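# Move fridge bottles upright onto cart tray, close fridge

## Task

Take each bottle still inside the refrigerator and set it standing upright on the top tray of the cart; bottles already on that tray must also be upright when you finish; then close the refrigerator door fully. The task fails if a glass bottle drops any real distance, if the door is swung open or closed violently, or if the robot topples or ends up leaning. Anything that stays in place only because the robot is holding it does not count.

## Robot and tools

ROBOT. A Hello Robot Stretch 4 with a single arm: an omni-wheel base, a lift sliding up a mast, an arm that telescopes forward, a three-joint wrist (yaw, pitch, roll) and a two-finger gripper. It stands about 1.6 m tall; the base rim lies within 0.23 m of the base origin. Four cameras ride on it: head_camera, head_left_camera, head_right_camera (both fisheye) and wrist_camera. Loose objects may occasionally get a small shove from outside.

FRAMES. The base frame sits on the floor below the base centre: x ahead, y to the left, z up. hand_pose is reported in this frame and marks the point centred between the fingers, 0.015 m back from the tips; with all wrist joints at zero its axes line up with the base frame. Its printed value may be slightly off. The odometry frame is where the base frame was when the scene began; base_odometry heading runs -3.142 to 3.142, left positive, and counts wheel turns, so slipping shows as motion.

execute_actions(actions, cameras). actions is a list holding one action or none (empty just reports state and images). An action contains base, joints or both, plus optional pace and contact_limits; or it contains only end_of_arm. Everything in it starts at once.
- base: a relative offset from where the base last reported itself, exactly one key: translate_m (metres, forward positive, -2 to 2), strafe_m (metres sideways, left positive, -2 to 2) or rotate_rad (radians in place, counter-clockwise seen from above positive, -3.2 to 3.2).
- joints: an object of absolute joint targets by name (not offsets): lift_m 0 to 1.2 m; arm_m 0 to 0.55 m of extension; wrist_yaw_rad -1.134 to 4.276 (0 points ahead, positive turns left, 3.14 tucked back, beyond 3.4 the arm may block it); wrist_pitch_rad -1.117 to 4.259 (0 level, 1.57 pointing down); wrist_roll_rad -1.117 to 4.259 (0 puts fingers level; positive turns clockwise as seen from behind the hand); gripper_m 0 to 0.08 m finger gap. Done tolerances: ±0.004 for lift and arm, ±0.02 yaw and roll, ±0.05 pitch, ±0.002 gripper. Out-of-range joint targets are clipped and flagged; any other bad value or unknown key rejects the whole call with no motion.
- pace: "slow", "default", "fast" or "max"; the base then tops out at 0.1/0.3/0.4/0.6 m/s and 1/2/3/4 rad/s, further reduced when the lift is above 0.2 (down to 0.3 m/s and 1 rad/s at 1.2).
- contact_limits: only key arm_m, 0 (gentlest) to 0.75 (firmest), default 0.5; the arm halts when it pushes that hard.
- end_of_arm: "enable_torque" restores any wrist or gripper motor that shut off.
- cameras: list of camera names or "all"; omitted/null means all, [] none. Images are taken at the end; the pictures line gives their order.
No single action runs over 15 s. A part you omit may keep driving to its earlier target without the status showing it. If a result reports a stop, the remaining movement calls in that same reply are skipped.

wait(seconds): 0 to 10 s with nothing new commanded; returns the usual state and images.
zoom_image(camera, region): enlarges part of that camera's newest full image; region [x0, y0, x1, y1] in pixels from the top-left, at most 504x504.
read_manual(section): only licence texts; moves nothing.
finished_scene(scene): closes the current scene (give its number) once the last command has settled, and reports success; irreversible. Answering without any tool call ends everything.

RESULT LINES. base_status/joint_status: done, off_target (stopped short, may still be pushing), contact_stop_at_<key> (blocked; that part goes limp and a limp lift can sag under weight, limp wheels can roll), limit_stop_at_<name>, time_out, torque_fault. After these stops the old target is dropped. on_its_own lists things not commanded this call; its "held at" is a held target, not a position. lidar_m: 12 ranges in metres from the base origin, 30-degree sectors starting straight ahead and going counter-clockwise (4th left, 7th back, 10th right); "-" means nothing seen or closer than 0.25 m; glass, clear plastic and thin legs may be missed. wrist_depth_mm: 7x7 grid of median depths, 100 to 2000 mm, clear objects omitted, robot body visible. motor_effort: percent of maximum, positive toward larger joint values, bracket = peak of the last action; each has a fixed bias and noise; for wheel_0/1/2 positive means turning right. turned_by_wheels vs turned_by_imu differing by over ~0.1 rad signals a bump or slip. base_tilt in degrees (forward, right positive) with a constant bias up to ~1.5.

GRIPPING. Command a gap below the object width to squeeze; once the fingers touch, they only close slightly further until you open wider than the object. While clamped, the reading stays above your command and gripper effort departs from 0. off_target after closing means something is held; done usually means empty, though thin or light grips can read done. Effort held beyond about 50 shuts the gripper off and it may let go.

AVOID. limit_stop_at_own_body: stop near the robot's own body, likeliest with pitch below -0.2 and roll below -0.4 or above 4; moving away is allowed. To unfold at scene start, send lift_m 0.4 with wrist_yaw_rad 0 together. A wrist motor straining hard (gripper jammed against something, or over ~2.7 kg held level) faults; send enable_torque. Tipping risk: over 1 kg in hand with arm_m above 0.2 while driving or turning, especially fast, or steady pushing/pulling with a high gripper or high contact limit. limit_stop_at_tilt (over 6 degrees) leaves lift, arm and wheels limp until the lean eases. Open and close the fridge door gently, lower glass bottles onto the tray rather than dropping them, and release everything before finishing. The scene keeps running while you think; the robot holds its last command meanwhile.

Each tool is called after ">>>" by a JSON object that holds its "op" and its "data".

## Session

>>> {"op": "execute_actions", "data": {"actions": []}}

Scene clock: 0.00 s.
base_odometry: x=+0.000 y=+0.000 heading=+0.000 (m, m, rad; odometry frame)
turned_by_wheels: +0.000 (rad since the last result)
turned_by_imu: +0.000 (rad since the last result)
base_tilt: forward=+0.7 right=-0.8 (deg)
lidar_m: 2.23 1.96 0.82 0.82 0.97 1.43 1.44 1.68 0.99 1.15 1.27 1.37
base_status: not commanded
joint_positions: lift_m=+0.150 arm_m=+0.000 wrist_yaw_rad=+3.131 wrist_pitch_rad=+0.008 wrist_roll_rad=+0.013 gripper_m=+0.040
joint_status: not commanded
motor_effort: lift_m=+21 arm_m=-1 wrist_yaw_rad=+0 wrist_pitch_rad=-8 wrist_roll_rad=-1 gripper_m=+0 wheel_0=+0 wheel_1=+0 wheel_2=+0 (%)
hand_pose: x=-0.0407 y=+0.0898 z=+0.3263 quat_wxyz=(+0.006, -0.004, +0.006, +1.000) (m; base frame)
wrist_depth_mm: - 140 1661 1576 1464 1430 1366 / - 139 1576 1576 1499 1430 1397 / - 126 190 1576 1499 1430 1366 / 107 140 234 1537 1537 1430 1366 / 139 1708 1618 1537 1464 1430 1397 / 1205 1308 1366 1308 1229 1160 1118 / 866 931 112 878 116 - 798
pictures: head_camera, head_left_camera, head_right_camera, wrist_camera
Images, in order (width x height): head_camera 420x560, head_left_camera 420x672, head_right_camera 420x672, wrist_camera 616x392.

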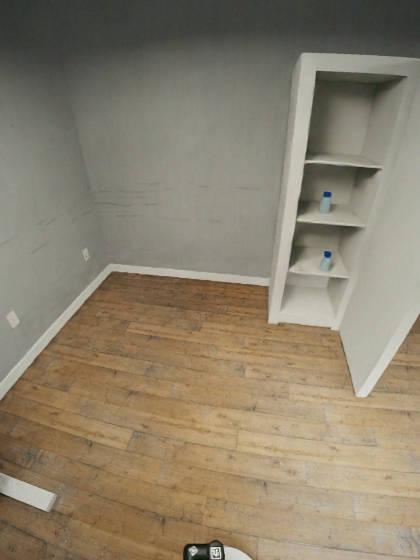

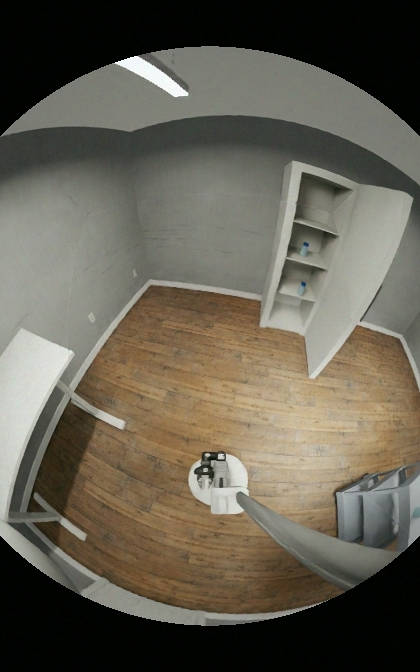

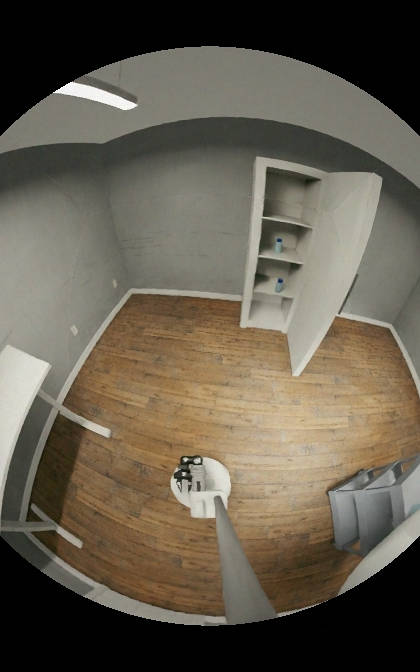

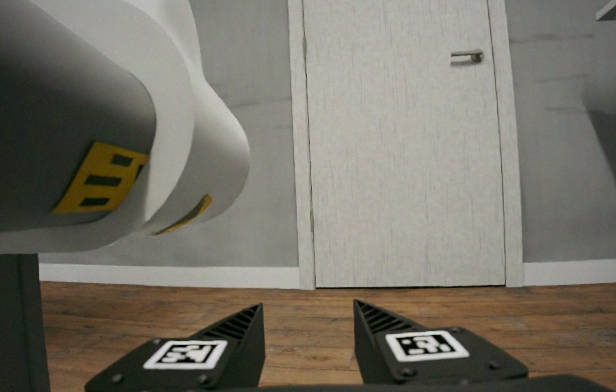

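>>> {"op": "execute_actions", "data": {"actions": [{"base":{"rotate_rad":-1.5},"joints":{"lift_m":0.4,"wrist_yaw_rad":0,"gripper_m":0.08}}]}}

Scene clock: 21.83 s.
base_odometry: x=+0.000 y=+0.000 heading=-1.500 (m, m, rad; odometry frame)
turned_by_wheels: -1.500 (rad since the last result)
turned_by_imu: -1.483 (rad since the last result)
base_tilt: forward=+0.7 right=-0.8 (deg)
lidar_m: 3.08 1.25 1.53 2.25 1.85 0.81 0.82 0.99 1.43 1.43 1.26 1.00
base_status: done
joint_positions: lift_m=+0.400 arm_m=+0.000 wrist_yaw_rad=+0.001 wrist_pitch_rad=+0.008 wrist_roll_rad=+0.013 gripper_m=+0.080
joint_status: all done
motor_effort: lift_m=+24(27) arm_m=-1(1) wrist_yaw_rad=-2(8) wrist_pitch_rad=-9(9) wrist_roll_rad=-1(1) gripper_m=+2(2) wheel_0=+1(8) wheel_1=+0(6) wheel_2=+0(6) (%)
hand_pose: x=+0.3838 y=-0.0873 z=+0.5762 quat_wxyz=(+1.000, +0.006, +0.004, +0.000) (m; base frame)
wrist_depth_mm: - - - - - - - / - - - - - 691 683 / - - - - - 866 1138 / - - - - - - - / - - - - - 699 691 / - - - - 1808 1756 1756 / - 108 732 1397 1255 - -
pictures: head_camera, head_left_camera, head_right_camera, wrist_camera
Images, in order (width x height): head_camera 420x560, head_left_camera 420x672, head_right_camera 420x672, wrist_camera 616x392.

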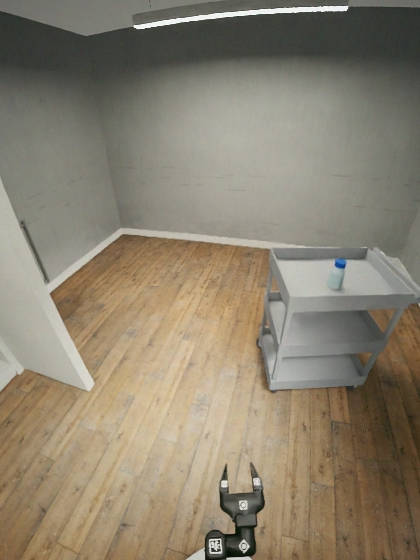

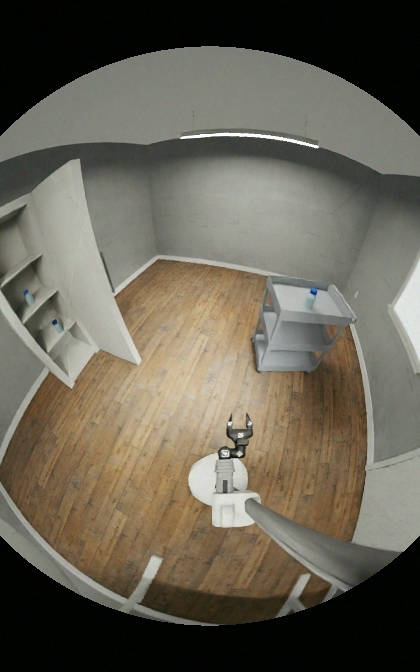

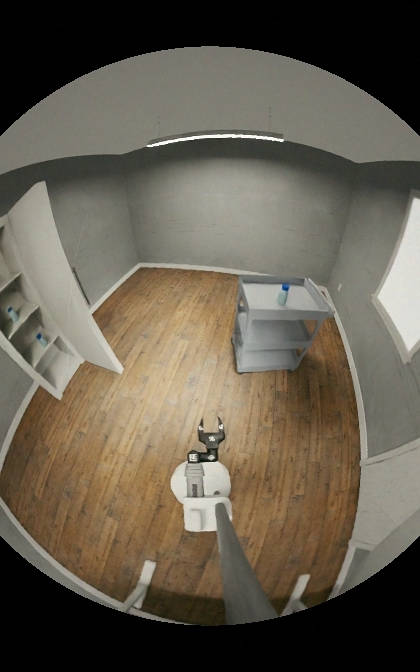

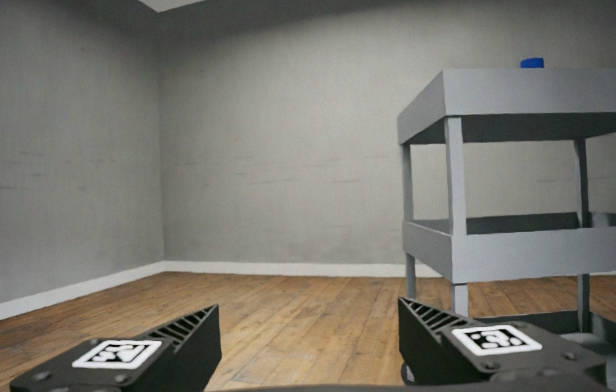

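>>> {"op": "execute_actions", "data": {"actions": [{"base":{"rotate_rad":1.29},"joints":{"lift_m":0.5}}], "cameras": []}}

>>> {"op": "execute_actions", "data": {"actions": [{"base":{"strafe_m":-0.4}}], "cameras": []}}

>>> {"op": "execute_actions", "data": {"actions": [{"base":{"translate_m":0.85}}]}}

Scene clock: 45.50 s.
base_odometry: x=+0.000 y=+0.000 heading=-0.210 (m, m, rad; odometry frame)
turned_by_wheels: +1.290 (rad since the last result)
turned_by_imu: +1.276 (rad since the last result)
base_tilt: forward=+0.7 right=-0.9 (deg)
lidar_m: 1.70 2.28 0.86 0.82 0.84 1.22 1.42 1.54 1.06 0.96 3.14 1.25
base_status: done
joint_positions: lift_m=+0.500 arm_m=+0.000 wrist_yaw_rad=+0.000 wrist_pitch_rad=+0.008 wrist_roll_rad=+0.013 gripper_m=+0.080
joint_status: all done
motor_effort: lift_m=+24(26) arm_m=-1(1) wrist_yaw_rad=+0(1) wrist_pitch_rad=-8(9) wrist_roll_rad=+0(1) gripper_m=+0(1) wheel_0=-2(7) wheel_1=-1(4) wheel_2=+0(7) (%)
hand_pose: x=+0.3837 y=-0.0874 z=+0.6762 quat_wxyz=(+1.000, +0.006, +0.004, +0.000) (m; base frame)
wrist_depth_mm: - - - - 1863 1255 904 / - - - - 1808 1308 891 / - - - - 1808 1336 917 / - - - - 1863 1336 931 / - - - - 1808 1308 917 / - - - - 1863 1182 917 / - 108 842 1537 1464 - -
pictures: none
No camera images: the call's "cameras" was empty. Leave "cameras" out to get every camera's image.

Scene clock: 48.17 s.
base_odometry: x=-0.084 y=-0.391 heading=-0.210 (m, m, rad; odometry frame)
turned_by_wheels: +0.000 (rad since the last result)
turned_by_imu: +0.001 (rad since the last result)
base_tilt: forward=+0.8 right=-0.8 (deg)
lidar_m: 1.31 2.34 2.09 1.22 1.31 1.50 1.43 1.51 0.60 0.57 2.79 1.07
base_status: done
joint_positions: lift_m=+0.500 arm_m=+0.000 wrist_yaw_rad=+0.000 wrist_pitch_rad=+0.008 wrist_roll_rad=+0.013 gripper_m=+0.080
joint_status: not commanded
motor_effort: lift_m=+24(24) arm_m=-1(1) wrist_yaw_rad=-1(1) wrist_pitch_rad=-6(8) wrist_roll_rad=+2(0) gripper_m=+1(1) wheel_0=+0(9) wheel_1=+2(7) wheel_2=+0(1) (%)
hand_pose: x=+0.3837 y=-0.0874 z=+0.6763 quat_wxyz=(+1.000, +0.006, +0.004, +0.000) (m; base frame)
wrist_depth_mm: - - - 1921 946 - - / - - - 1863 976 - - / - - - 1863 1025 - - / - - - 1863 1060 - - / - - - 1808 1078 - - / - - 1464 1863 1118 - - / - 109 809 1430 1118 - -
pictures: none
No camera images: the call's "cameras" was empty. Leave "cameras" out to get every camera's image.

Scene clock: 52.47 s.
base_odometry: x=+0.748 y=-0.568 heading=-0.210 (m, m, rad; odometry frame)
turned_by_wheels: +0.000 (rad since the last result)
turned_by_imu: +0.000 (rad since the last result)
base_tilt: forward=+0.7 right=-0.9 (deg)
lidar_m: 0.82 1.43 2.02 1.98 1.33 1.80 2.29 1.08 1.23 2.69 0.37 0.46
base_status: done
joint_positions: lift_m=+0.500 arm_m=+0.000 wrist_yaw_rad=+0.000 wrist_pitch_rad=+0.008 wrist_roll_rad=+0.013 gripper_m=+0.080
joint_status: not commanded
motor_effort: lift_m=+24(24) arm_m=-1(1) wrist_yaw_rad=-1(1) wrist_pitch_rad=-10(8) wrist_roll_rad=+0(1) gripper_m=+4(1) wheel_0=+1(6) wheel_1=-1(5) wheel_2=+1(8) (%)
hand_pose: x=+0.3837 y=-0.0874 z=+0.6763 quat_wxyz=(+1.000, +0.006, +0.004, +0.000) (m; base frame)
wrist_depth_mm: 1205 661 1060 1060 842 508 366 / 1182 654 750 788 723 525 373 / 1205 647 904 1060 904 539 370 / 1160 647 991 1042 931 539 377 / 1160 634 960 1060 931 549 379 / 1182 634 691 699 707 480 387 / - 108 530 1042 991 - -
pictures: head_camera, head_left_camera, head_right_camera, wrist_camera
Images, in order (width x height): head_camera 420x560, head_left_camera 420x672, head_right_camera 420x672, wrist_camera 616x392.

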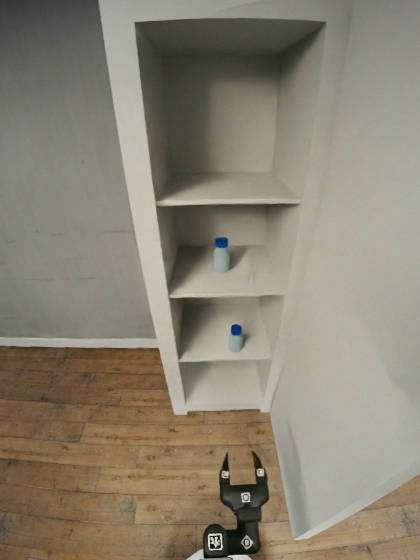

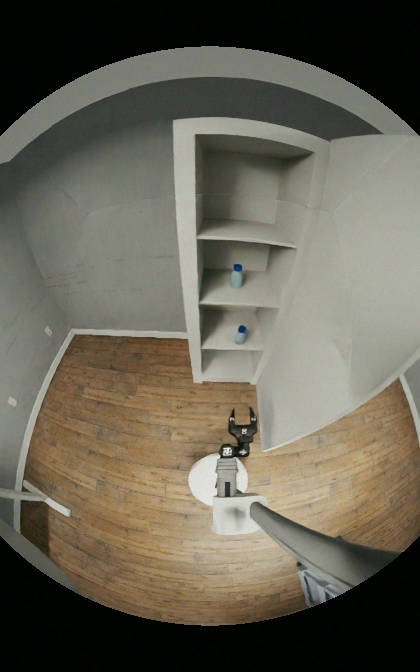

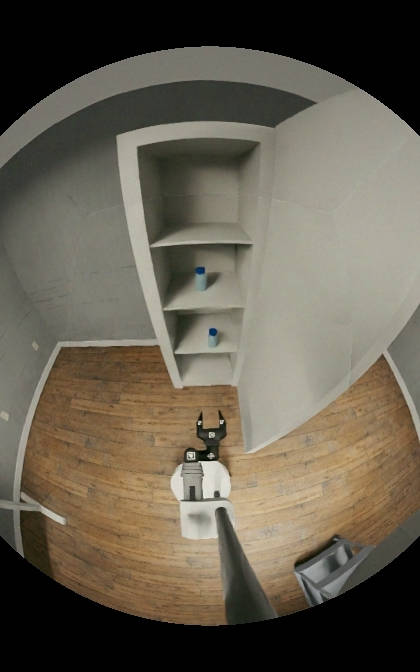

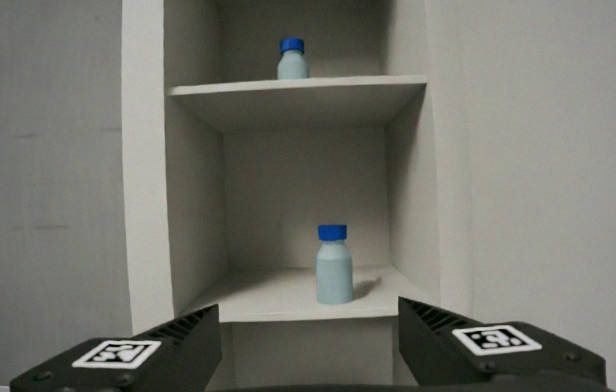

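>>> {"op": "zoom_image", "data": {"camera": "wrist_camera", "region": [260, 200, 410, 330]}}

Region (260, 200, 410, 330) of wrist_camera's 616x392 image, scaled by 3.360; it fills the top 437 rows of this view, and the rest is white.

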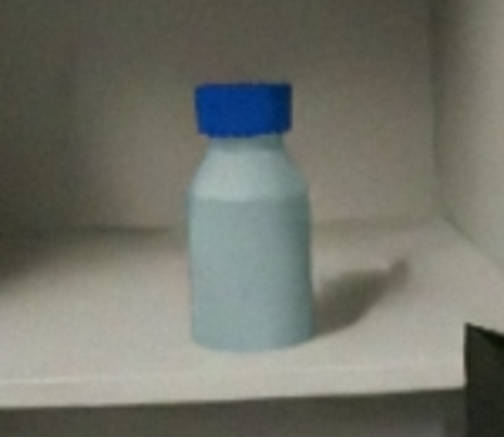

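>>> {"op": "execute_actions", "data": {"actions": [{"base":{"strafe_m":-0.047},"joints":{"lift_m":0.565,"wrist_pitch_rad":0.35,"arm_m":0.35}}], "cameras": ["head_camera","wrist_camera"]}}

Scene clock: 84.60 s.
base_odometry: x=+0.738 y=-0.614 heading=-0.210 (m, m, rad; odometry frame)
turned_by_wheels: +0.000 (rad since the last result)
turned_by_imu: +0.001 (rad since the last result)
base_tilt: forward=+0.7 right=-0.8 (deg)
lidar_m: 0.83 0.86 2.06 1.96 1.38 1.89 2.30 1.05 1.20 2.65 0.31 0.40
base_status: done
joint_positions: lift_m=+0.565 arm_m=+0.349 wrist_yaw_rad=+0.000 wrist_pitch_rad=+0.352 wrist_roll_rad=+0.013 gripper_m=+0.080
joint_status: all done
motor_effort: lift_m=+24(27) arm_m=+6(6) wrist_yaw_rad=+0(1) wrist_pitch_rad=-7(7) wrist_roll_rad=+1(1) gripper_m=+3(3) wheel_0=+1(9) wheel_1=+0(8) wheel_2=+0(1) (%)
hand_pose: x=+0.7193 y=-0.0874 z=+0.6695 quat_wxyz=(+0.984, +0.006, +0.175, -0.001) (m; base frame)
wrist_depth_mm: 399 591 634 640 634 342 247 / 402 591 668 661 654 349 255 / 402 591 699 699 683 359 271 / 397 580 723 359 627 364 282 / 397 500 508 366 492 366 300 / 370 394 389 375 377 324 319 / - 109 258 820 778 - -
pictures: head_camera, wrist_camera
Images, in order (width x height): head_camera 420x560, wrist_camera 616x392.

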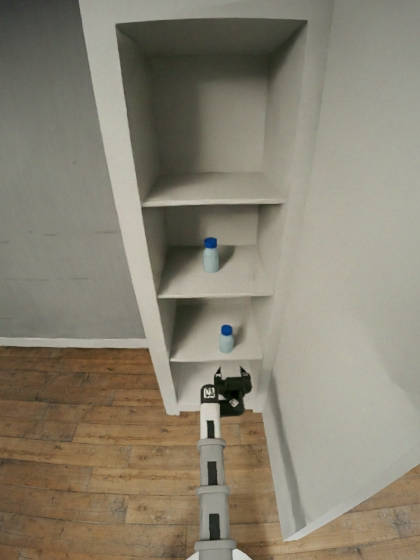

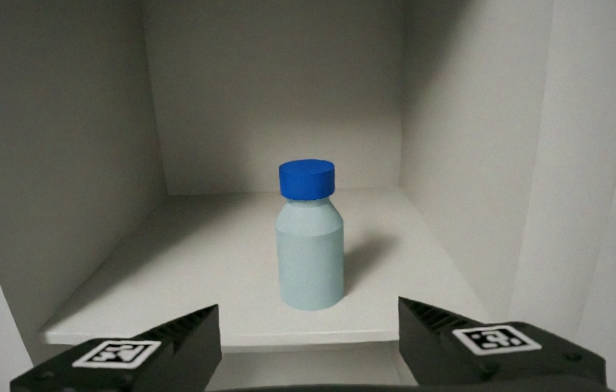

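>>> {"op": "execute_actions", "data": {"actions": [{"base":{"translate_m":0.1},"joints":{"lift_m":0.558,"arm_m":0.39}}], "cameras": ["wrist_camera"]}}

Scene clock: 94.70 s.
base_odometry: x=+0.836 y=-0.635 heading=-0.210 (m, m, rad; odometry frame)
turned_by_wheels: +0.000 (rad since the last result)
turned_by_imu: +0.000 (rad since the last result)
base_tilt: forward=+0.7 right=-0.9 (deg)
lidar_m: 0.73 0.78 1.91 2.05 1.41 1.84 2.36 1.13 1.32 2.66 0.27 0.41
base_status: done
joint_positions: lift_m=+0.558 arm_m=+0.389 wrist_yaw_rad=+0.000 wrist_pitch_rad=+0.353 wrist_roll_rad=+0.013 gripper_m=+0.080
joint_status: all done
motor_effort: lift_m=+17(21) arm_m=+6(8) wrist_yaw_rad=+0(0) wrist_pitch_rad=-8(8) wrist_roll_rad=+0(1) gripper_m=+2(2) wheel_0=+0(5) wheel_1=+0(4) wheel_2=+0(8) (%)
hand_pose: x=+0.7594 y=-0.0874 z=+0.6631 quat_wxyz=(+0.984, +0.006, +0.175, -0.001) (m; base frame)
wrist_depth_mm: 397 508 508 512 508 349 252 / 399 530 535 535 525 357 256 / 397 549 564 569 564 364 260 / 394 574 591 580 591 370 265 / 392 500 496 216 473 375 266 / 364 382 379 227 353 322 266 / - 108 229 232 249 - -
pictures: wrist_camera
Images, in order (width x height): wrist_camera 616x392.

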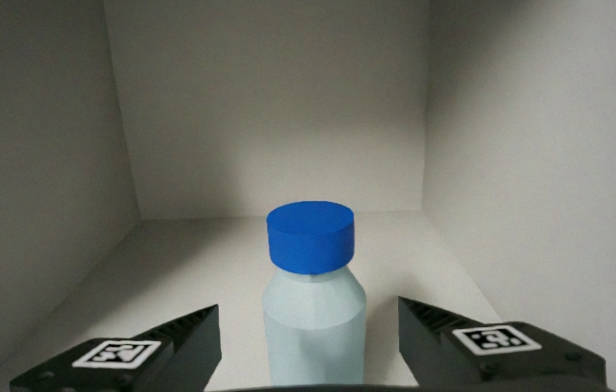

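>>> {"op": "execute_actions", "data": {"actions": [{"joints":{"arm_m":0.488},"pace":"slow","contact_limits":{"arm_m":0.2}}], "cameras": ["wrist_camera","head_camera"]}}

Scene clock: 104.17 s.
base_odometry: x=+0.836 y=-0.635 heading=-0.210 (m, m, rad; odometry frame)
turned_by_wheels: +0.000 (rad since the last result)
turned_by_imu: +0.001 (rad since the last result)
base_tilt: forward=+0.8 right=-0.8 (deg)
lidar_m: 0.73 0.76 1.90 2.04 1.44 1.86 2.38 1.14 1.32 2.67 0.27 0.39
base_status: not commanded
joint_positions: lift_m=+0.558 arm_m=+0.487 wrist_yaw_rad=+0.000 wrist_pitch_rad=+0.353 wrist_roll_rad=+0.013 gripper_m=+0.080
joint_status: all done
motor_effort: lift_m=+17(17) arm_m=+6(8) wrist_yaw_rad=+0(0) wrist_pitch_rad=-6(8) wrist_roll_rad=+0(2) gripper_m=+1(3) wheel_0=+0(0) wheel_1=+0(0) wheel_2=+0(0) (%)
contact_limits: arm_m 0.2
hand_pose: x=+0.8573 y=-0.0874 z=+0.6631 quat_wxyz=(+0.984, +0.006, +0.175, -0.001) (m; base frame)
wrist_depth_mm: 392 421 424 424 424 349 256 / 399 445 442 442 439 362 258 / 397 466 466 462 462 368 264 / 392 492 488 484 492 377 268 / 387 492 492 484 477 382 268 / 366 384 377 146 147 330 270 / - 108 143 122 129 - -
pictures: head_camera, wrist_camera
Images, in order (width x height): head_camera 420x560, wrist_camera 616x392.

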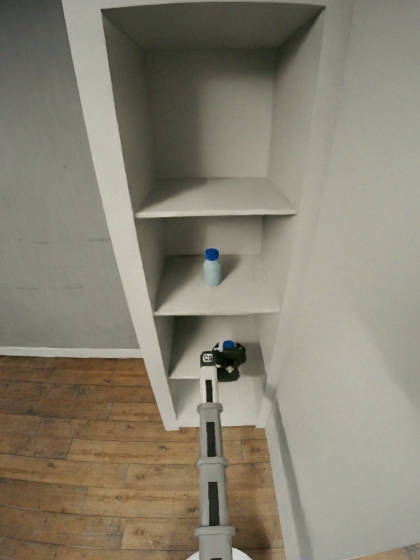

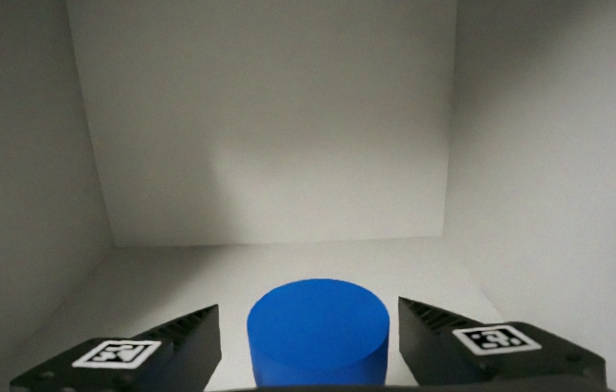

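>>> {"op": "execute_actions", "data": {"actions": [{"joints":{"gripper_m":0.03}}], "cameras": ["wrist_camera"]}}

>>> {"op": "execute_actions", "data": {"actions": [{"joints":{"lift_m":0.585},"pace":"slow"}], "cameras": ["wrist_camera","head_camera"]}}

Scene clock: 110.03 s.
base_odometry: x=+0.836 y=-0.635 heading=-0.210 (m, m, rad; odometry frame)
turned_by_wheels: +0.000 (rad since the last result)
turned_by_imu: +0.000 (rad since the last result)
base_tilt: forward=+0.7 right=-1.0 (deg)
lidar_m: 0.72 0.75 1.91 2.04 1.43 1.87 2.39 1.14 1.32 2.65 0.29 0.40
base_status: not commanded
joint_positions: lift_m=+0.558 arm_m=+0.487 wrist_yaw_rad=-0.001 wrist_pitch_rad=+0.352 wrist_roll_rad=+0.013 gripper_m=+0.052
joint_status: gripper_m off_target (ended at +0.052, target +0.030)
on_its_own: gripper_m is held at +0.046, not at your +0.030, by its contact guard: the fingers met something
motor_effort: lift_m=+17(16) arm_m=+6(7) wrist_yaw_rad=+1(1) wrist_pitch_rad=-7(8) wrist_roll_rad=+1(0) gripper_m=-40(47) wheel_0=-1(0) wheel_1=+0(1) wheel_2=-1(1) (%)
hand_pose: x=+0.8573 y=-0.0875 z=+0.6632 quat_wxyz=(+0.985, +0.006, +0.175, -0.001) (m; base frame)
wrist_depth_mm: 394 418 424 424 421 349 254 / 394 442 445 442 439 359 258 / 399 466 462 466 466 368 264 / 394 488 488 492 488 375 267 / 389 496 492 488 477 377 270 / 364 384 364 145 155 345 267 / 317 109 123 121 124 - -
pictures: wrist_camera
Images, in order (width x height): wrist_camera 616x392.

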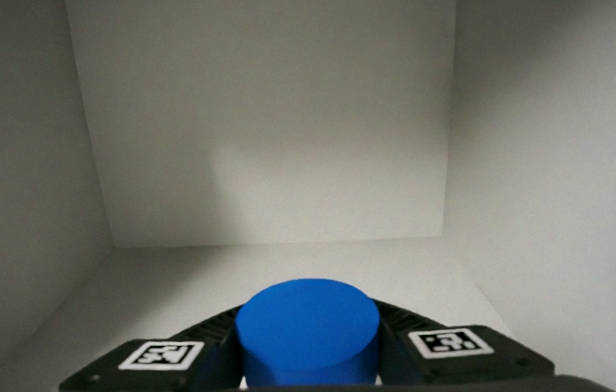

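Scene clock: 111.07 s.
base_odometry: x=+0.836 y=-0.635 heading=-0.210 (m, m, rad; odometry frame)
turned_by_wheels: +0.000 (rad since the last result)
turned_by_imu: +0.000 (rad since the last result)
base_tilt: forward=+0.7 right=-0.9 (deg)
lidar_m: 0.74 0.76 1.89 2.05 1.41 1.86 2.41 1.17 1.31 2.62 0.29 0.41
base_status: not commanded
joint_positions: lift_m=+0.585 arm_m=+0.487 wrist_yaw_rad=+0.000 wrist_pitch_rad=+0.355 wrist_roll_rad=+0.012 gripper_m=+0.052
joint_status: all done
on_its_own: gripper_m is held at +0.046, not at your +0.030, by its contact guard: the fingers met something
motor_effort: lift_m=+26(25) arm_m=+6(6) wrist_yaw_rad=+1(2) wrist_pitch_rad=-15(16) wrist_roll_rad=+0(1) gripper_m=-41(43) wheel_0=+0(0) wheel_1=+0(0) wheel_2=-1(1) (%)
hand_pose: x=+0.8571 y=-0.0875 z=+0.6889 quat_wxyz=(+0.984, +0.006, +0.177, -0.001) (m; base frame)
wrist_depth_mm: 394 418 421 421 424 351 253 / 397 439 442 439 442 359 259 / 397 466 466 469 466 370 264 / 392 488 492 488 492 377 266 / 387 504 517 508 508 379 270 / 382 421 402 146 155 351 270 / 347 109 123 121 124 - -
pictures: head_camera, wrist_camera
Images, in order (width x height): head_camera 420x560, wrist_camera 616x392.

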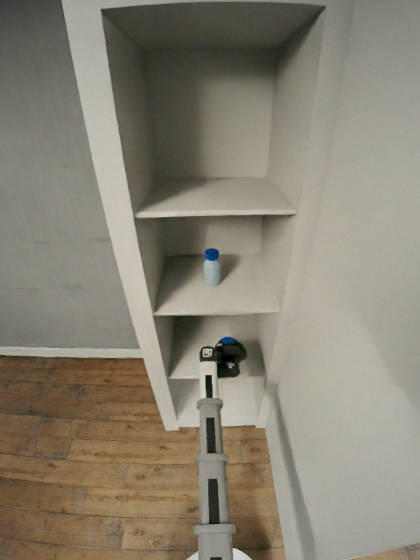

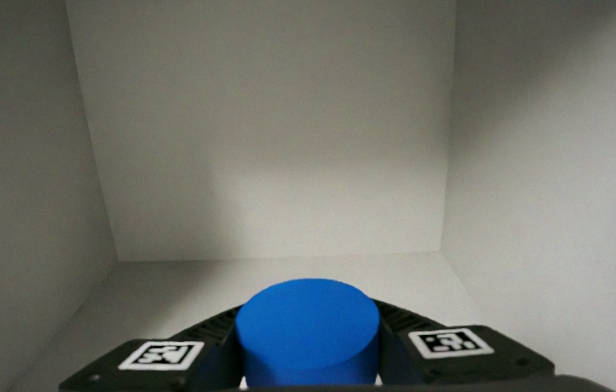

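>>> {"op": "execute_actions", "data": {"actions": [{"base":{"translate_m":-0.8},"joints":{"arm_m":0.1}}], "cameras": ["wrist_camera"]}}

>>> {"op": "execute_actions", "data": {"actions": [{"base":{"rotate_rad":-1.82},"joints":{"lift_m":0.96},"pace":"slow"}], "cameras": ["wrist_camera","head_camera"]}}

Scene clock: 136.57 s.
base_odometry: x=+0.053 y=-0.468 heading=-0.210 (m, m, rad; odometry frame)
turned_by_wheels: +0.000 (rad since the last result)
turned_by_imu: +0.002 (rad since the last result)
base_tilt: forward=+0.7 right=-0.8 (deg)
lidar_m: 1.18 2.19 2.17 1.25 1.34 1.66 1.61 0.91 0.57 0.77 2.76 0.94
base_status: done
joint_positions: lift_m=+0.585 arm_m=+0.101 wrist_yaw_rad=+0.000 wrist_pitch_rad=+0.355 wrist_roll_rad=+0.012 gripper_m=+0.052
joint_status: all done
on_its_own: gripper_m is held at +0.046, not at your +0.030, by its contact guard: the fingers met something
motor_effort: lift_m=+25(25) arm_m=-7(7) wrist_yaw_rad=+1(2) wrist_pitch_rad=-13(16) wrist_roll_rad=+0(1) gripper_m=-41(40) wheel_0=+1(3) wheel_1=+0(7) wheel_2=+0(9) (%)
hand_pose: x=+0.4714 y=-0.0875 z=+0.6889 quat_wxyz=(+0.984, +0.006, +0.177, -0.001) (m; base frame)
wrist_depth_mm: 1576 1618 1138 1464 788 512 1576 / 1708 1618 1537 1537 809 1618 1618 / 1756 1756 1430 1576 842 1708 1708 / 1808 1756 1661 1708 878 1756 1808 / 1708 1661 1430 1397 891 1397 1464 / 1255 1281 1205 145 155 1160 1160 / 1042 109 123 121 124 - 991
pictures: wrist_camera
Images, in order (width x height): wrist_camera 616x392.

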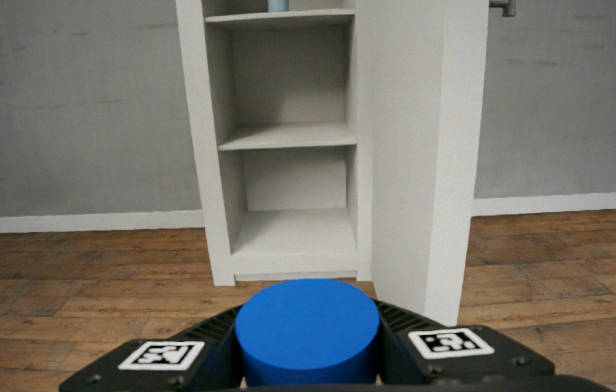

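Scene clock: 140.10 s.
base_odometry: x=+0.053 y=-0.468 heading=-2.030 (m, m, rad; odometry frame)
turned_by_wheels: -1.820 (rad since the last result)
turned_by_imu: -1.799 (rad since the last result)
base_tilt: forward=+0.7 right=-0.7 (deg)
lidar_m: 0.58 2.63 2.36 0.91 1.54 2.35 1.30 1.28 1.52 1.58 1.62 0.65
base_status: done
joint_positions: lift_m=+0.960 arm_m=+0.101 wrist_yaw_rad=+0.000 wrist_pitch_rad=+0.355 wrist_roll_rad=+0.012 gripper_m=+0.052
joint_status: all done
on_its_own: gripper_m is held at +0.046, not at your +0.030, by its contact guard: the fingers met something
motor_effort: lift_m=+26(27) arm_m=-7(7) wrist_yaw_rad=+0(0) wrist_pitch_rad=-14(14) wrist_roll_rad=+0(1) gripper_m=-42(42) wheel_0=+1(5) wheel_1=+2(4) wheel_2=+0(3) (%)
hand_pose: x=+0.4715 y=-0.0874 z=+1.0639 quat_wxyz=(+0.984, +0.006, +0.177, -0.001) (m; base frame)
wrist_depth_mm: 1863 1983 - - - - 1537 / 1863 - - - - - 1537 / - - - - - - 1576 / - - - - 917 891 1499 / - - 750 768 676 723 683 / 1863 1921 544 145 155 559 544 / 1576 109 123 121 124 - 1430
pictures: head_camera, wrist_camera
Images, in order (width x height): head_camera 420x560, wrist_camera 616x392.

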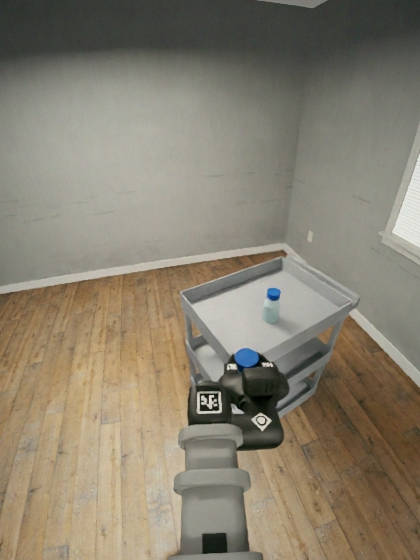

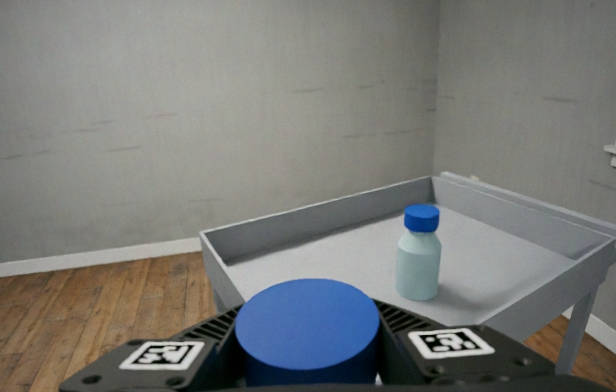

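>>> {"op": "execute_actions", "data": {"actions": [{"base":{"rotate_rad":0.065},"joints":{"arm_m":0.535}}], "cameras": []}}

>>> {"op": "execute_actions", "data": {"actions": [{"joints":{"lift_m":0.85},"pace":"slow"}], "cameras": ["wrist_camera","head_camera"]}}

Scene clock: 154.63 s.
base_odometry: x=+0.053 y=-0.468 heading=-1.965 (m, m, rad; odometry frame)
turned_by_wheels: +0.065 (rad since the last result)
turned_by_imu: +0.065 (rad since the last result)
base_tilt: forward=+0.7 right=-0.8 (deg)
lidar_m: 0.58 2.66 2.29 0.92 1.55 2.27 1.26 1.29 1.63 1.60 1.63 0.62
base_status: done
joint_positions: lift_m=+0.960 arm_m=+0.534 wrist_yaw_rad=+0.000 wrist_pitch_rad=+0.355 wrist_roll_rad=+0.012 gripper_m=+0.052
joint_status: all done
on_its_own: gripper_m is held at +0.046, not at your +0.030, by its contact guard: the fingers met something
motor_effort: lift_m=+26(26) arm_m=+6(8) wrist_yaw_rad=-1(1) wrist_pitch_rad=-14(16) wrist_roll_rad=+1(1) gripper_m=-42(41) wheel_0=-2(0) wheel_1=+1(7) wheel_2=-1(5) (%)
hand_pose: x=+0.9042 y=-0.0874 z=+1.0639 quat_wxyz=(+0.984, +0.006, +0.176, -0.001) (m; base frame)
wrist_depth_mm: 1537 1576 1661 1708 1808 1863 1618 / 1618 1708 1756 1808 1863 1983 1618 / 1661 1708 1863 1921 - - 1661 / 1756 1863 1921 - - - 1661 / 1756 1921 - - - - 1661 / 1863 1808 1756 146 155 504 525 / 1537 109 123 121 124 - -
pictures: none
No camera images: the call's "cameras" was empty. Leave "cameras" out to get every camera's image.

Scene clock: 156.40 s.
base_odometry: x=+0.053 y=-0.468 heading=-1.965 (m, m, rad; odometry frame)
turned_by_wheels: +0.000 (rad since the last result)
turned_by_imu: +0.000 (rad since the last result)
base_tilt: forward=+0.7 right=-0.8 (deg)
lidar_m: 0.58 2.65 2.31 0.93 1.54 2.31 1.29 1.29 1.65 1.61 1.63 0.59
base_status: not commanded
joint_positions: lift_m=+0.850 arm_m=+0.534 wrist_yaw_rad=+0.000 wrist_pitch_rad=+0.355 wrist_roll_rad=+0.012 gripper_m=+0.052
joint_status: all done
on_its_own: gripper_m is held at +0.046, not at your +0.030, by its contact guard: the fingers met something
motor_effort: lift_m=+18(27) arm_m=+6(6) wrist_yaw_rad=-1(1) wrist_pitch_rad=-16(17) wrist_roll_rad=+0(0) gripper_m=-43(41) wheel_0=-1(0) wheel_1=+1(1) wheel_2=-1(1) (%)
hand_pose: x=+0.9042 y=-0.0874 z=+0.9545 quat_wxyz=(+0.984, +0.006, +0.177, -0.001) (m; base frame)
wrist_depth_mm: 1537 1576 1661 1708 1756 1863 1618 / 1576 1661 1708 1808 1863 1983 1618 / 1708 1756 1756 1863 - - 1618 / 1808 1863 1863 - - - 1618 / 1808 1921 - - - 433 473 / 1661 1708 1618 146 155 397 389 / 1397 109 123 121 124 - -
pictures: head_camera, wrist_camera
Images, in order (width x height): head_camera 420x560, wrist_camera 616x392.

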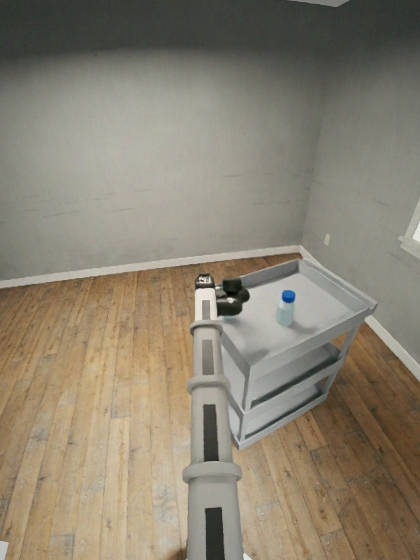

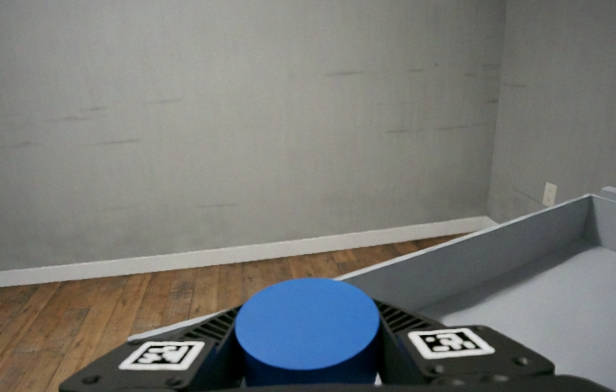

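>>> {"op": "execute_actions", "data": {"actions": [{"joints":{"lift_m":0.83},"pace":"slow"}], "cameras": ["head_left_camera"]}}

Scene clock: 162.20 s.
base_odometry: x=+0.053 y=-0.468 heading=-1.965 (m, m, rad; odometry frame)
turned_by_wheels: +0.000 (rad since the last result)
turned_by_imu: +0.000 (rad since the last result)
base_tilt: forward=+0.8 right=-0.8 (deg)
lidar_m: 0.59 2.65 2.32 0.94 1.55 2.28 1.27 1.30 1.61 1.57 1.61 0.62
base_status: not commanded
joint_positions: lift_m=+0.830 arm_m=+0.534 wrist_yaw_rad=+0.000 wrist_pitch_rad=+0.355 wrist_roll_rad=+0.012 gripper_m=+0.052
joint_status: all done
on_its_own: gripper_m is held at +0.046, not at your +0.030, by its contact guard: the fingers met something
motor_effort: lift_m=+18(17) arm_m=+6(6) wrist_yaw_rad=-1(1) wrist_pitch_rad=-15(15) wrist_roll_rad=+0(0) gripper_m=-40(42) wheel_0=-1(1) wheel_1=+1(1) wheel_2=-1(1) (%)
hand_pose: x=+0.9042 y=-0.0874 z=+0.9345 quat_wxyz=(+0.984, +0.006, +0.177, -0.001) (m; base frame)
wrist_depth_mm: 1537 1618 1661 1756 1863 1756 1576 / 1618 1618 1756 1863 1863 1921 1576 / 1661 1756 1863 1863 - - 1576 / 1808 1863 1921 - - - 496 / 1921 1921 - - 377 418 455 / 1661 1661 283 146 155 366 357 / 1397 109 123 121 124 - -
pictures: head_left_camera
Images, in order (width x height): head_left_camera 420x672.

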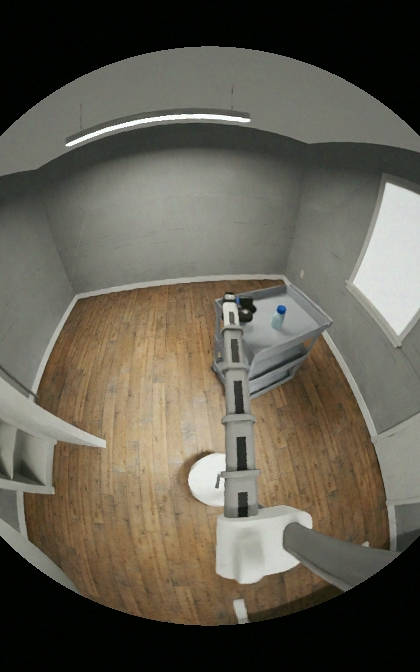

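>>> {"op": "execute_actions", "data": {"actions": [{"joints":{"lift_m":0.818},"pace":"slow"}], "cameras": []}}

Scene clock: 167.20 s.
base_odometry: x=+0.053 y=-0.468 heading=-1.965 (m, m, rad; odometry frame)
turned_by_wheels: +0.000 (rad since the last result)
turned_by_imu: +0.000 (rad since the last result)
base_tilt: forward=+0.8 right=-0.7 (deg)
lidar_m: 0.60 2.64 2.31 0.90 1.54 2.29 1.28 1.29 1.62 1.61 1.63 0.61
base_status: not commanded
joint_positions: lift_m=+0.819 arm_m=+0.534 wrist_yaw_rad=-0.001 wrist_pitch_rad=+0.348 wrist_roll_rad=+0.013 gripper_m=+0.052
joint_status: all done
on_its_own: gripper_m is held at +0.046, not at your +0.030, by its contact guard: the fingers met something
motor_effort: lift_m=+14(17) arm_m=+6(6) wrist_yaw_rad=+2(2) wrist_pitch_rad=+6(14) wrist_roll_rad=-1(2) gripper_m=-43(42) wheel_0=-1(1) wheel_1=+1(1) wheel_2=-1(1) (%)
hand_pose: x=+0.9046 y=-0.0876 z=+0.9243 quat_wxyz=(+0.985, +0.006, +0.173, -0.001) (m; base frame)
wrist_depth_mm: 1618 1618 1661 1708 1808 1921 1618 / 1618 1618 1756 1808 1921 1921 1618 / 1618 1756 1808 1921 - - 1576 / 1756 1863 1863 - - - 496 / 1863 1921 - - 375 415 455 / 1661 1708 282 145 155 362 353 / 1366 109 122 121 124 - -
pictures: none
No camera images: the call's "cameras" was empty. Leave "cameras" out to get every camera's image.

>>> {"op": "execute_actions", "data": {"actions": [{"joints":{"gripper_m":0.08,"lift_m":0.822}}], "cameras": ["wrist_camera"]}}

>>> {"op": "execute_actions", "data": {"actions": [{"joints":{"arm_m":0.43,"lift_m":0.85},"pace":"slow"}], "cameras": ["wrist_camera"]}}

Scene clock: 175.30 s.
base_odometry: x=+0.053 y=-0.468 heading=-1.965 (m, m, rad; odometry frame)
turned_by_wheels: +0.000 (rad since the last result)
turned_by_imu: +0.000 (rad since the last result)
base_tilt: forward=+0.8 right=-0.9 (deg)
lidar_m: 0.59 2.65 2.33 0.90 1.56 2.26 1.27 1.30 1.63 1.60 1.61 0.60
base_status: not commanded
joint_positions: lift_m=+0.822 arm_m=+0.534 wrist_yaw_rad=-0.001 wrist_pitch_rad=+0.352 wrist_roll_rad=+0.013 gripper_m=+0.080
joint_status: all done
motor_effort: lift_m=+24(25) arm_m=+6(6) wrist_yaw_rad=+2(2) wrist_pitch_rad=-7(7) wrist_roll_rad=+0(2) gripper_m=+2(41) wheel_0=-1(1) wheel_1=+0(1) wheel_2=-2(2) (%)
hand_pose: x=+0.9043 y=-0.0875 z=+0.9266 quat_wxyz=(+0.985, +0.006, +0.175, -0.001) (m; base frame)
wrist_depth_mm: 1537 1618 1661 1661 1808 1863 1576 / 1576 1661 1756 1808 1921 1863 1576 / 1661 1756 1808 1863 - - 1661 / 1808 1808 1983 - - - 477 / 1863 1921 - - 368 413 445 / 1661 1576 285 145 150 355 355 / - 108 138 121 129 - -
pictures: wrist_camera
Images, in order (width x height): wrist_camera 616x392.

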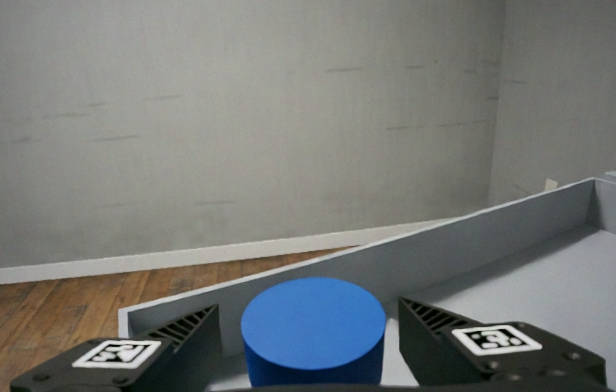

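Scene clock: 177.63 s.
base_odometry: x=+0.053 y=-0.468 heading=-1.965 (m, m, rad; odometry frame)
turned_by_wheels: +0.000 (rad since the last result)
turned_by_imu: +0.000 (rad since the last result)
base_tilt: forward=+0.7 right=-0.8 (deg)
lidar_m: 0.60 2.66 2.30 0.93 1.52 2.29 1.26 1.31 1.62 1.59 1.63 0.58
base_status: not commanded
joint_positions: lift_m=+0.850 arm_m=+0.431 wrist_yaw_rad=+0.000 wrist_pitch_rad=+0.352 wrist_roll_rad=+0.013 gripper_m=+0.080
joint_status: all done
motor_effort: lift_m=+24(27) arm_m=-7(8) wrist_yaw_rad=+1(1) wrist_pitch_rad=-8(7) wrist_roll_rad=+0(2) gripper_m=+2(1) wheel_0=-1(1) wheel_1=+1(1) wheel_2=-2(2) (%)
hand_pose: x=+0.8017 y=-0.0875 z=+0.9545 quat_wxyz=(+0.984, +0.006, +0.175, -0.001) (m; base frame)
wrist_depth_mm: 1618 1708 1756 1863 1921 - 1618 / 1661 1808 1863 1863 - - 1618 / 1708 1863 1863 - - - 1661 / 1863 1921 - - - 580 609 / - - - 247 477 512 500 / 1708 1708 389 239 410 399 394 / - 109 246 239 260 - -
pictures: wrist_camera
Images, in order (width x height): wrist_camera 616x392.

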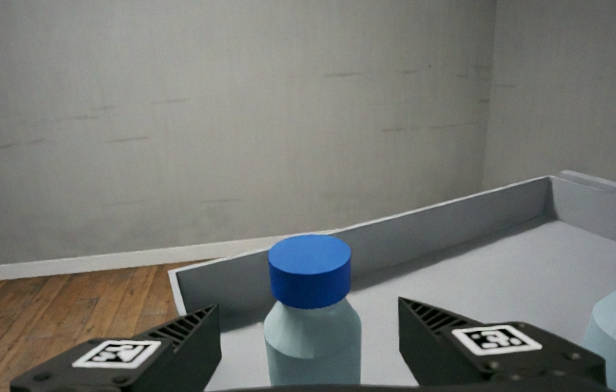

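>>> {"op": "execute_actions", "data": {"actions": [{"joints":{"arm_m":0.1,"lift_m":0.95},"pace":"fast"}], "cameras": []}}

>>> {"op": "execute_actions", "data": {"actions": [{"base":{"rotate_rad":1.755}}], "cameras": []}}

>>> {"op": "execute_actions", "data": {"actions": [{"base":{"strafe_m":0.085}}], "cameras": []}}

>>> {"op": "execute_actions", "data": {"actions": [{"base":{"translate_m":0.8},"joints":{"arm_m":0.25},"pace":"fast"}], "cameras": ["wrist_camera","head_camera"]}}

Scene clock: 193.03 s.
base_odometry: x=+0.053 y=-0.468 heading=-1.965 (m, m, rad; odometry frame)
turned_by_wheels: +0.000 (rad since the last result)
turned_by_imu: +0.001 (rad since the last result)
base_tilt: forward=+0.9 right=-0.8 (deg)
lidar_m: 0.60 2.66 2.31 0.93 1.54 2.27 1.27 1.29 1.62 1.59 1.62 0.61
base_status: not commanded
joint_positions: lift_m=+0.950 arm_m=+0.101 wrist_yaw_rad=+0.000 wrist_pitch_rad=+0.353 wrist_roll_rad=+0.013 gripper_m=+0.080
joint_status: all done
motor_effort: lift_m=+23(25) arm_m=-7(7) wrist_yaw_rad=+0(1) wrist_pitch_rad=-8(8) wrist_roll_rad=-3(2) gripper_m=+2(2) wheel_0=-2(1) wheel_1=+1(1) wheel_2=-2(2) (%)
hand_pose: x=+0.4716 y=-0.0875 z=+1.0545 quat_wxyz=(+0.984, +0.006, +0.175, -0.001) (m; base frame)
wrist_depth_mm: 1863 - - - - - 1708 / - - - - - - 1618 / - - - - - - 1708 / - - - - 891 891 1537 / - - - 676 723 640 683 / 1808 1808 1756 564 569 554 484 / - 108 477 484 445 - -
pictures: none
No camera images: the call's "cameras" was empty. Leave "cameras" out to get every camera's image.

Scene clock: 195.33 s.
base_odometry: x=+0.053 y=-0.468 heading=-0.210 (m, m, rad; odometry frame)
turned_by_wheels: +1.755 (rad since the last result)
turned_by_imu: +1.736 (rad since the last result)
base_tilt: forward=+0.8 right=-0.7 (deg)
lidar_m: 1.15 2.18 2.12 1.27 1.35 1.67 1.58 0.92 0.59 0.74 2.77 0.91
base_status: done
joint_positions: lift_m=+0.950 arm_m=+0.101 wrist_yaw_rad=+0.000 wrist_pitch_rad=+0.352 wrist_roll_rad=+0.013 gripper_m=+0.080
joint_status: not commanded
motor_effort: lift_m=+23(24) arm_m=-7(7) wrist_yaw_rad=-1(1) wrist_pitch_rad=-8(7) wrist_roll_rad=-2(2) gripper_m=+1(2) wheel_0=+1(8) wheel_1=-1(6) wheel_2=+2(6) (%)
hand_pose: x=+0.4717 y=-0.0874 z=+1.0546 quat_wxyz=(+0.984, +0.006, +0.175, -0.001) (m; base frame)
wrist_depth_mm: 1576 1576 1118 1499 788 517 1537 / 1661 1661 1464 1537 820 544 1661 / 1756 1708 1430 1618 854 597 1756 / 1808 1863 1576 1708 878 634 1863 / 1983 1921 1576 1808 891 1983 1921 / 1863 1808 1499 1661 917 1661 1756 / - 108 820 1464 946 - -
pictures: none
No camera images: the call's "cameras" was empty. Leave "cameras" out to get every camera's image.

Scene clock: 196.70 s.
base_odometry: x=+0.071 y=-0.385 heading=-0.210 (m, m, rad; odometry frame)
turned_by_wheels: +0.000 (rad since the last result)
turned_by_imu: +0.000 (rad since the last result)
base_tilt: forward=+0.8 right=-0.8 (deg)
lidar_m: 1.52 2.19 2.07 1.18 1.23 1.65 1.59 1.08 0.65 0.80 2.86 0.94
base_status: done
joint_positions: lift_m=+0.950 arm_m=+0.101 wrist_yaw_rad=+0.000 wrist_pitch_rad=+0.352 wrist_roll_rad=+0.013 gripper_m=+0.080
joint_status: not commanded
motor_effort: lift_m=+23(22) arm_m=-7(7) wrist_yaw_rad=+0(0) wrist_pitch_rad=-7(6) wrist_roll_rad=-1(2) gripper_m=+1(1) wheel_0=+0(8) wheel_1=-1(7) wheel_2=+1(1) (%)
hand_pose: x=+0.4717 y=-0.0874 z=+1.0546 quat_wxyz=(+0.984, +0.006, +0.175, -0.001) (m; base frame)
wrist_depth_mm: 1537 1537 1336 1537 1098 559 554 / 1661 1661 1537 1537 1138 580 1618 / 1756 1756 1576 1576 1205 591 1708 / 1808 1808 1808 1618 1255 597 1808 / - 1983 1921 1708 1336 668 1983 / 1863 1808 1464 1618 1336 668 1708 / - 108 809 1499 1308 - -
pictures: none
No camera images: the call's "cameras" was empty. Leave "cameras" out to get every camera's image.

Scene clock: 200.30 s.
base_odometry: x=+0.854 y=-0.551 heading=-0.210 (m, m, rad; odometry frame)
turned_by_wheels: +0.000 (rad since the last result)
turned_by_imu: +0.000 (rad since the last result)
base_tilt: forward=+0.7 right=-0.8 (deg)
lidar_m: 0.75 1.39 1.90 1.95 1.34 1.74 2.40 1.19 1.35 0.41 0.36 0.53
base_status: done
joint_positions: lift_m=+0.950 arm_m=+0.249 wrist_yaw_rad=+0.000 wrist_pitch_rad=+0.352 wrist_roll_rad=+0.013 gripper_m=+0.080
joint_status: all done
motor_effort: lift_m=+23(23) arm_m=+6(7) wrist_yaw_rad=-1(1) wrist_pitch_rad=-7(8) wrist_roll_rad=+0(0) gripper_m=+2(1) wheel_0=+2(5) wheel_1=+1(7) wheel_2=+0(9) (%)
hand_pose: x=+0.6194 y=-0.0874 z=+1.0546 quat_wxyz=(+0.984, +0.006, +0.175, -0.001) (m; base frame)
wrist_depth_mm: 281 413 640 634 640 517 370 / 283 413 661 668 668 525 377 / 282 413 691 699 699 539 375 / 293 410 640 559 615 525 379 / 306 402 469 459 449 433 379 / 322 362 359 370 359 349 359 / - 108 445 820 768 - -
pictures: head_camera, wrist_camera
Images, in order (width x height): head_camera 420x560, wrist_camera 616x392.

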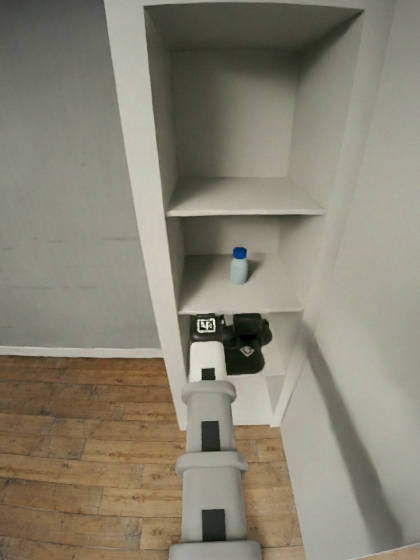

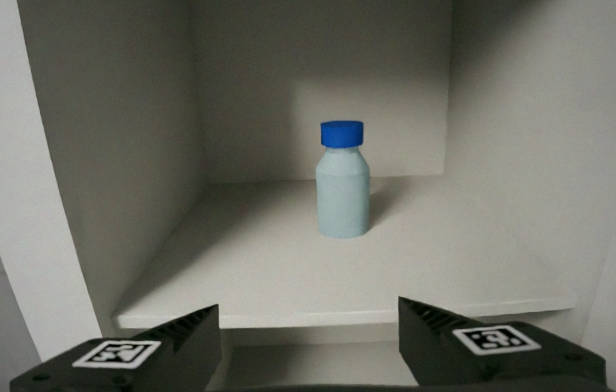

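>>> {"op": "execute_actions", "data": {"actions": [{"base":{"strafe_m":-0.042},"joints":{"lift_m":0.966,"arm_m":0.38}}], "cameras": []}}

>>> {"op": "execute_actions", "data": {"actions": [{"base":{"translate_m":0.1}}], "cameras": ["wrist_camera"]}}

Scene clock: 209.57 s.
base_odometry: x=+0.845 y=-0.593 heading=-0.210 (m, m, rad; odometry frame)
turned_by_wheels: +0.000 (rad since the last result)
turned_by_imu: +0.001 (rad since the last result)
base_tilt: forward=+0.8 right=-0.9 (deg)
lidar_m: 0.71 0.77 1.94 1.98 1.38 1.77 2.38 1.18 1.30 0.44 0.33 0.47
base_status: done
joint_positions: lift_m=+0.966 arm_m=+0.379 wrist_yaw_rad=+0.000 wrist_pitch_rad=+0.352 wrist_roll_rad=+0.013 gripper_m=+0.080
joint_status: all done
motor_effort: lift_m=+24(27) arm_m=+6(6) wrist_yaw_rad=+0(1) wrist_pitch_rad=-7(6) wrist_roll_rad=-1(0) gripper_m=+2(2) wheel_0=+0(9) wheel_1=+2(8) wheel_2=+0(1) (%)
hand_pose: x=+0.7493 y=-0.0874 z=+1.0705 quat_wxyz=(+0.984, +0.006, +0.175, -0.001) (m; base frame)
wrist_depth_mm: 336 488 521 521 517 436 315 / 334 492 539 549 544 449 322 / 336 488 574 569 569 459 327 / 332 484 609 353 603 473 332 / 330 455 500 357 480 442 332 / 322 387 384 364 373 362 336 / - 108 230 312 291 - -
pictures: none
No camera images: the call's "cameras" was empty. Leave "cameras" out to get every camera's image.

Scene clock: 211.10 s.
base_odometry: x=+0.943 y=-0.613 heading=-0.209 (m, m, rad; odometry frame)
turned_by_wheels: +0.000 (rad since the last result)
turned_by_imu: +0.000 (rad since the last result)
base_tilt: forward=+0.8 right=-0.8 (deg)
lidar_m: 0.64 0.69 1.77 1.98 1.44 1.79 2.50 1.27 1.45 0.31 0.33 0.46
base_status: done
joint_positions: lift_m=+0.966 arm_m=+0.379 wrist_yaw_rad=+0.000 wrist_pitch_rad=+0.352 wrist_roll_rad=+0.013 gripper_m=+0.080
joint_status: not commanded
motor_effort: lift_m=+24(24) arm_m=+6(6) wrist_yaw_rad=+0(0) wrist_pitch_rad=-7(6) wrist_roll_rad=+1(0) gripper_m=+2(2) wheel_0=+0(7) wheel_1=+1(5) wheel_2=+2(9) (%)
hand_pose: x=+0.7494 y=-0.0874 z=+1.0705 quat_wxyz=(+0.984, +0.006, +0.175, -0.001) (m; base frame)
wrist_depth_mm: 332 430 430 433 430 421 320 / 330 445 452 452 449 436 327 / 329 462 473 473 477 466 332 / 329 480 500 484 496 473 336 / 325 452 504 256 480 442 340 / 320 384 384 257 353 359 336 / - 108 230 272 285 - -
pictures: wrist_camera
Images, in order (width x height): wrist_camera 616x392.

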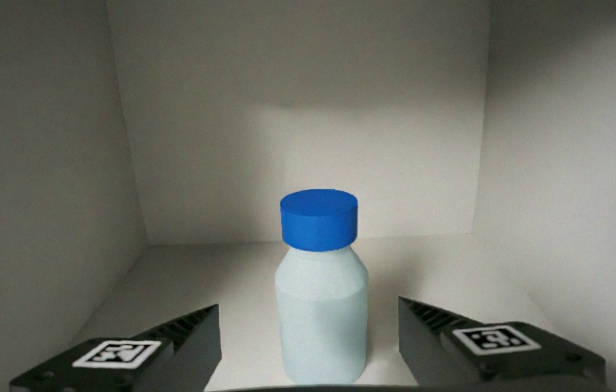

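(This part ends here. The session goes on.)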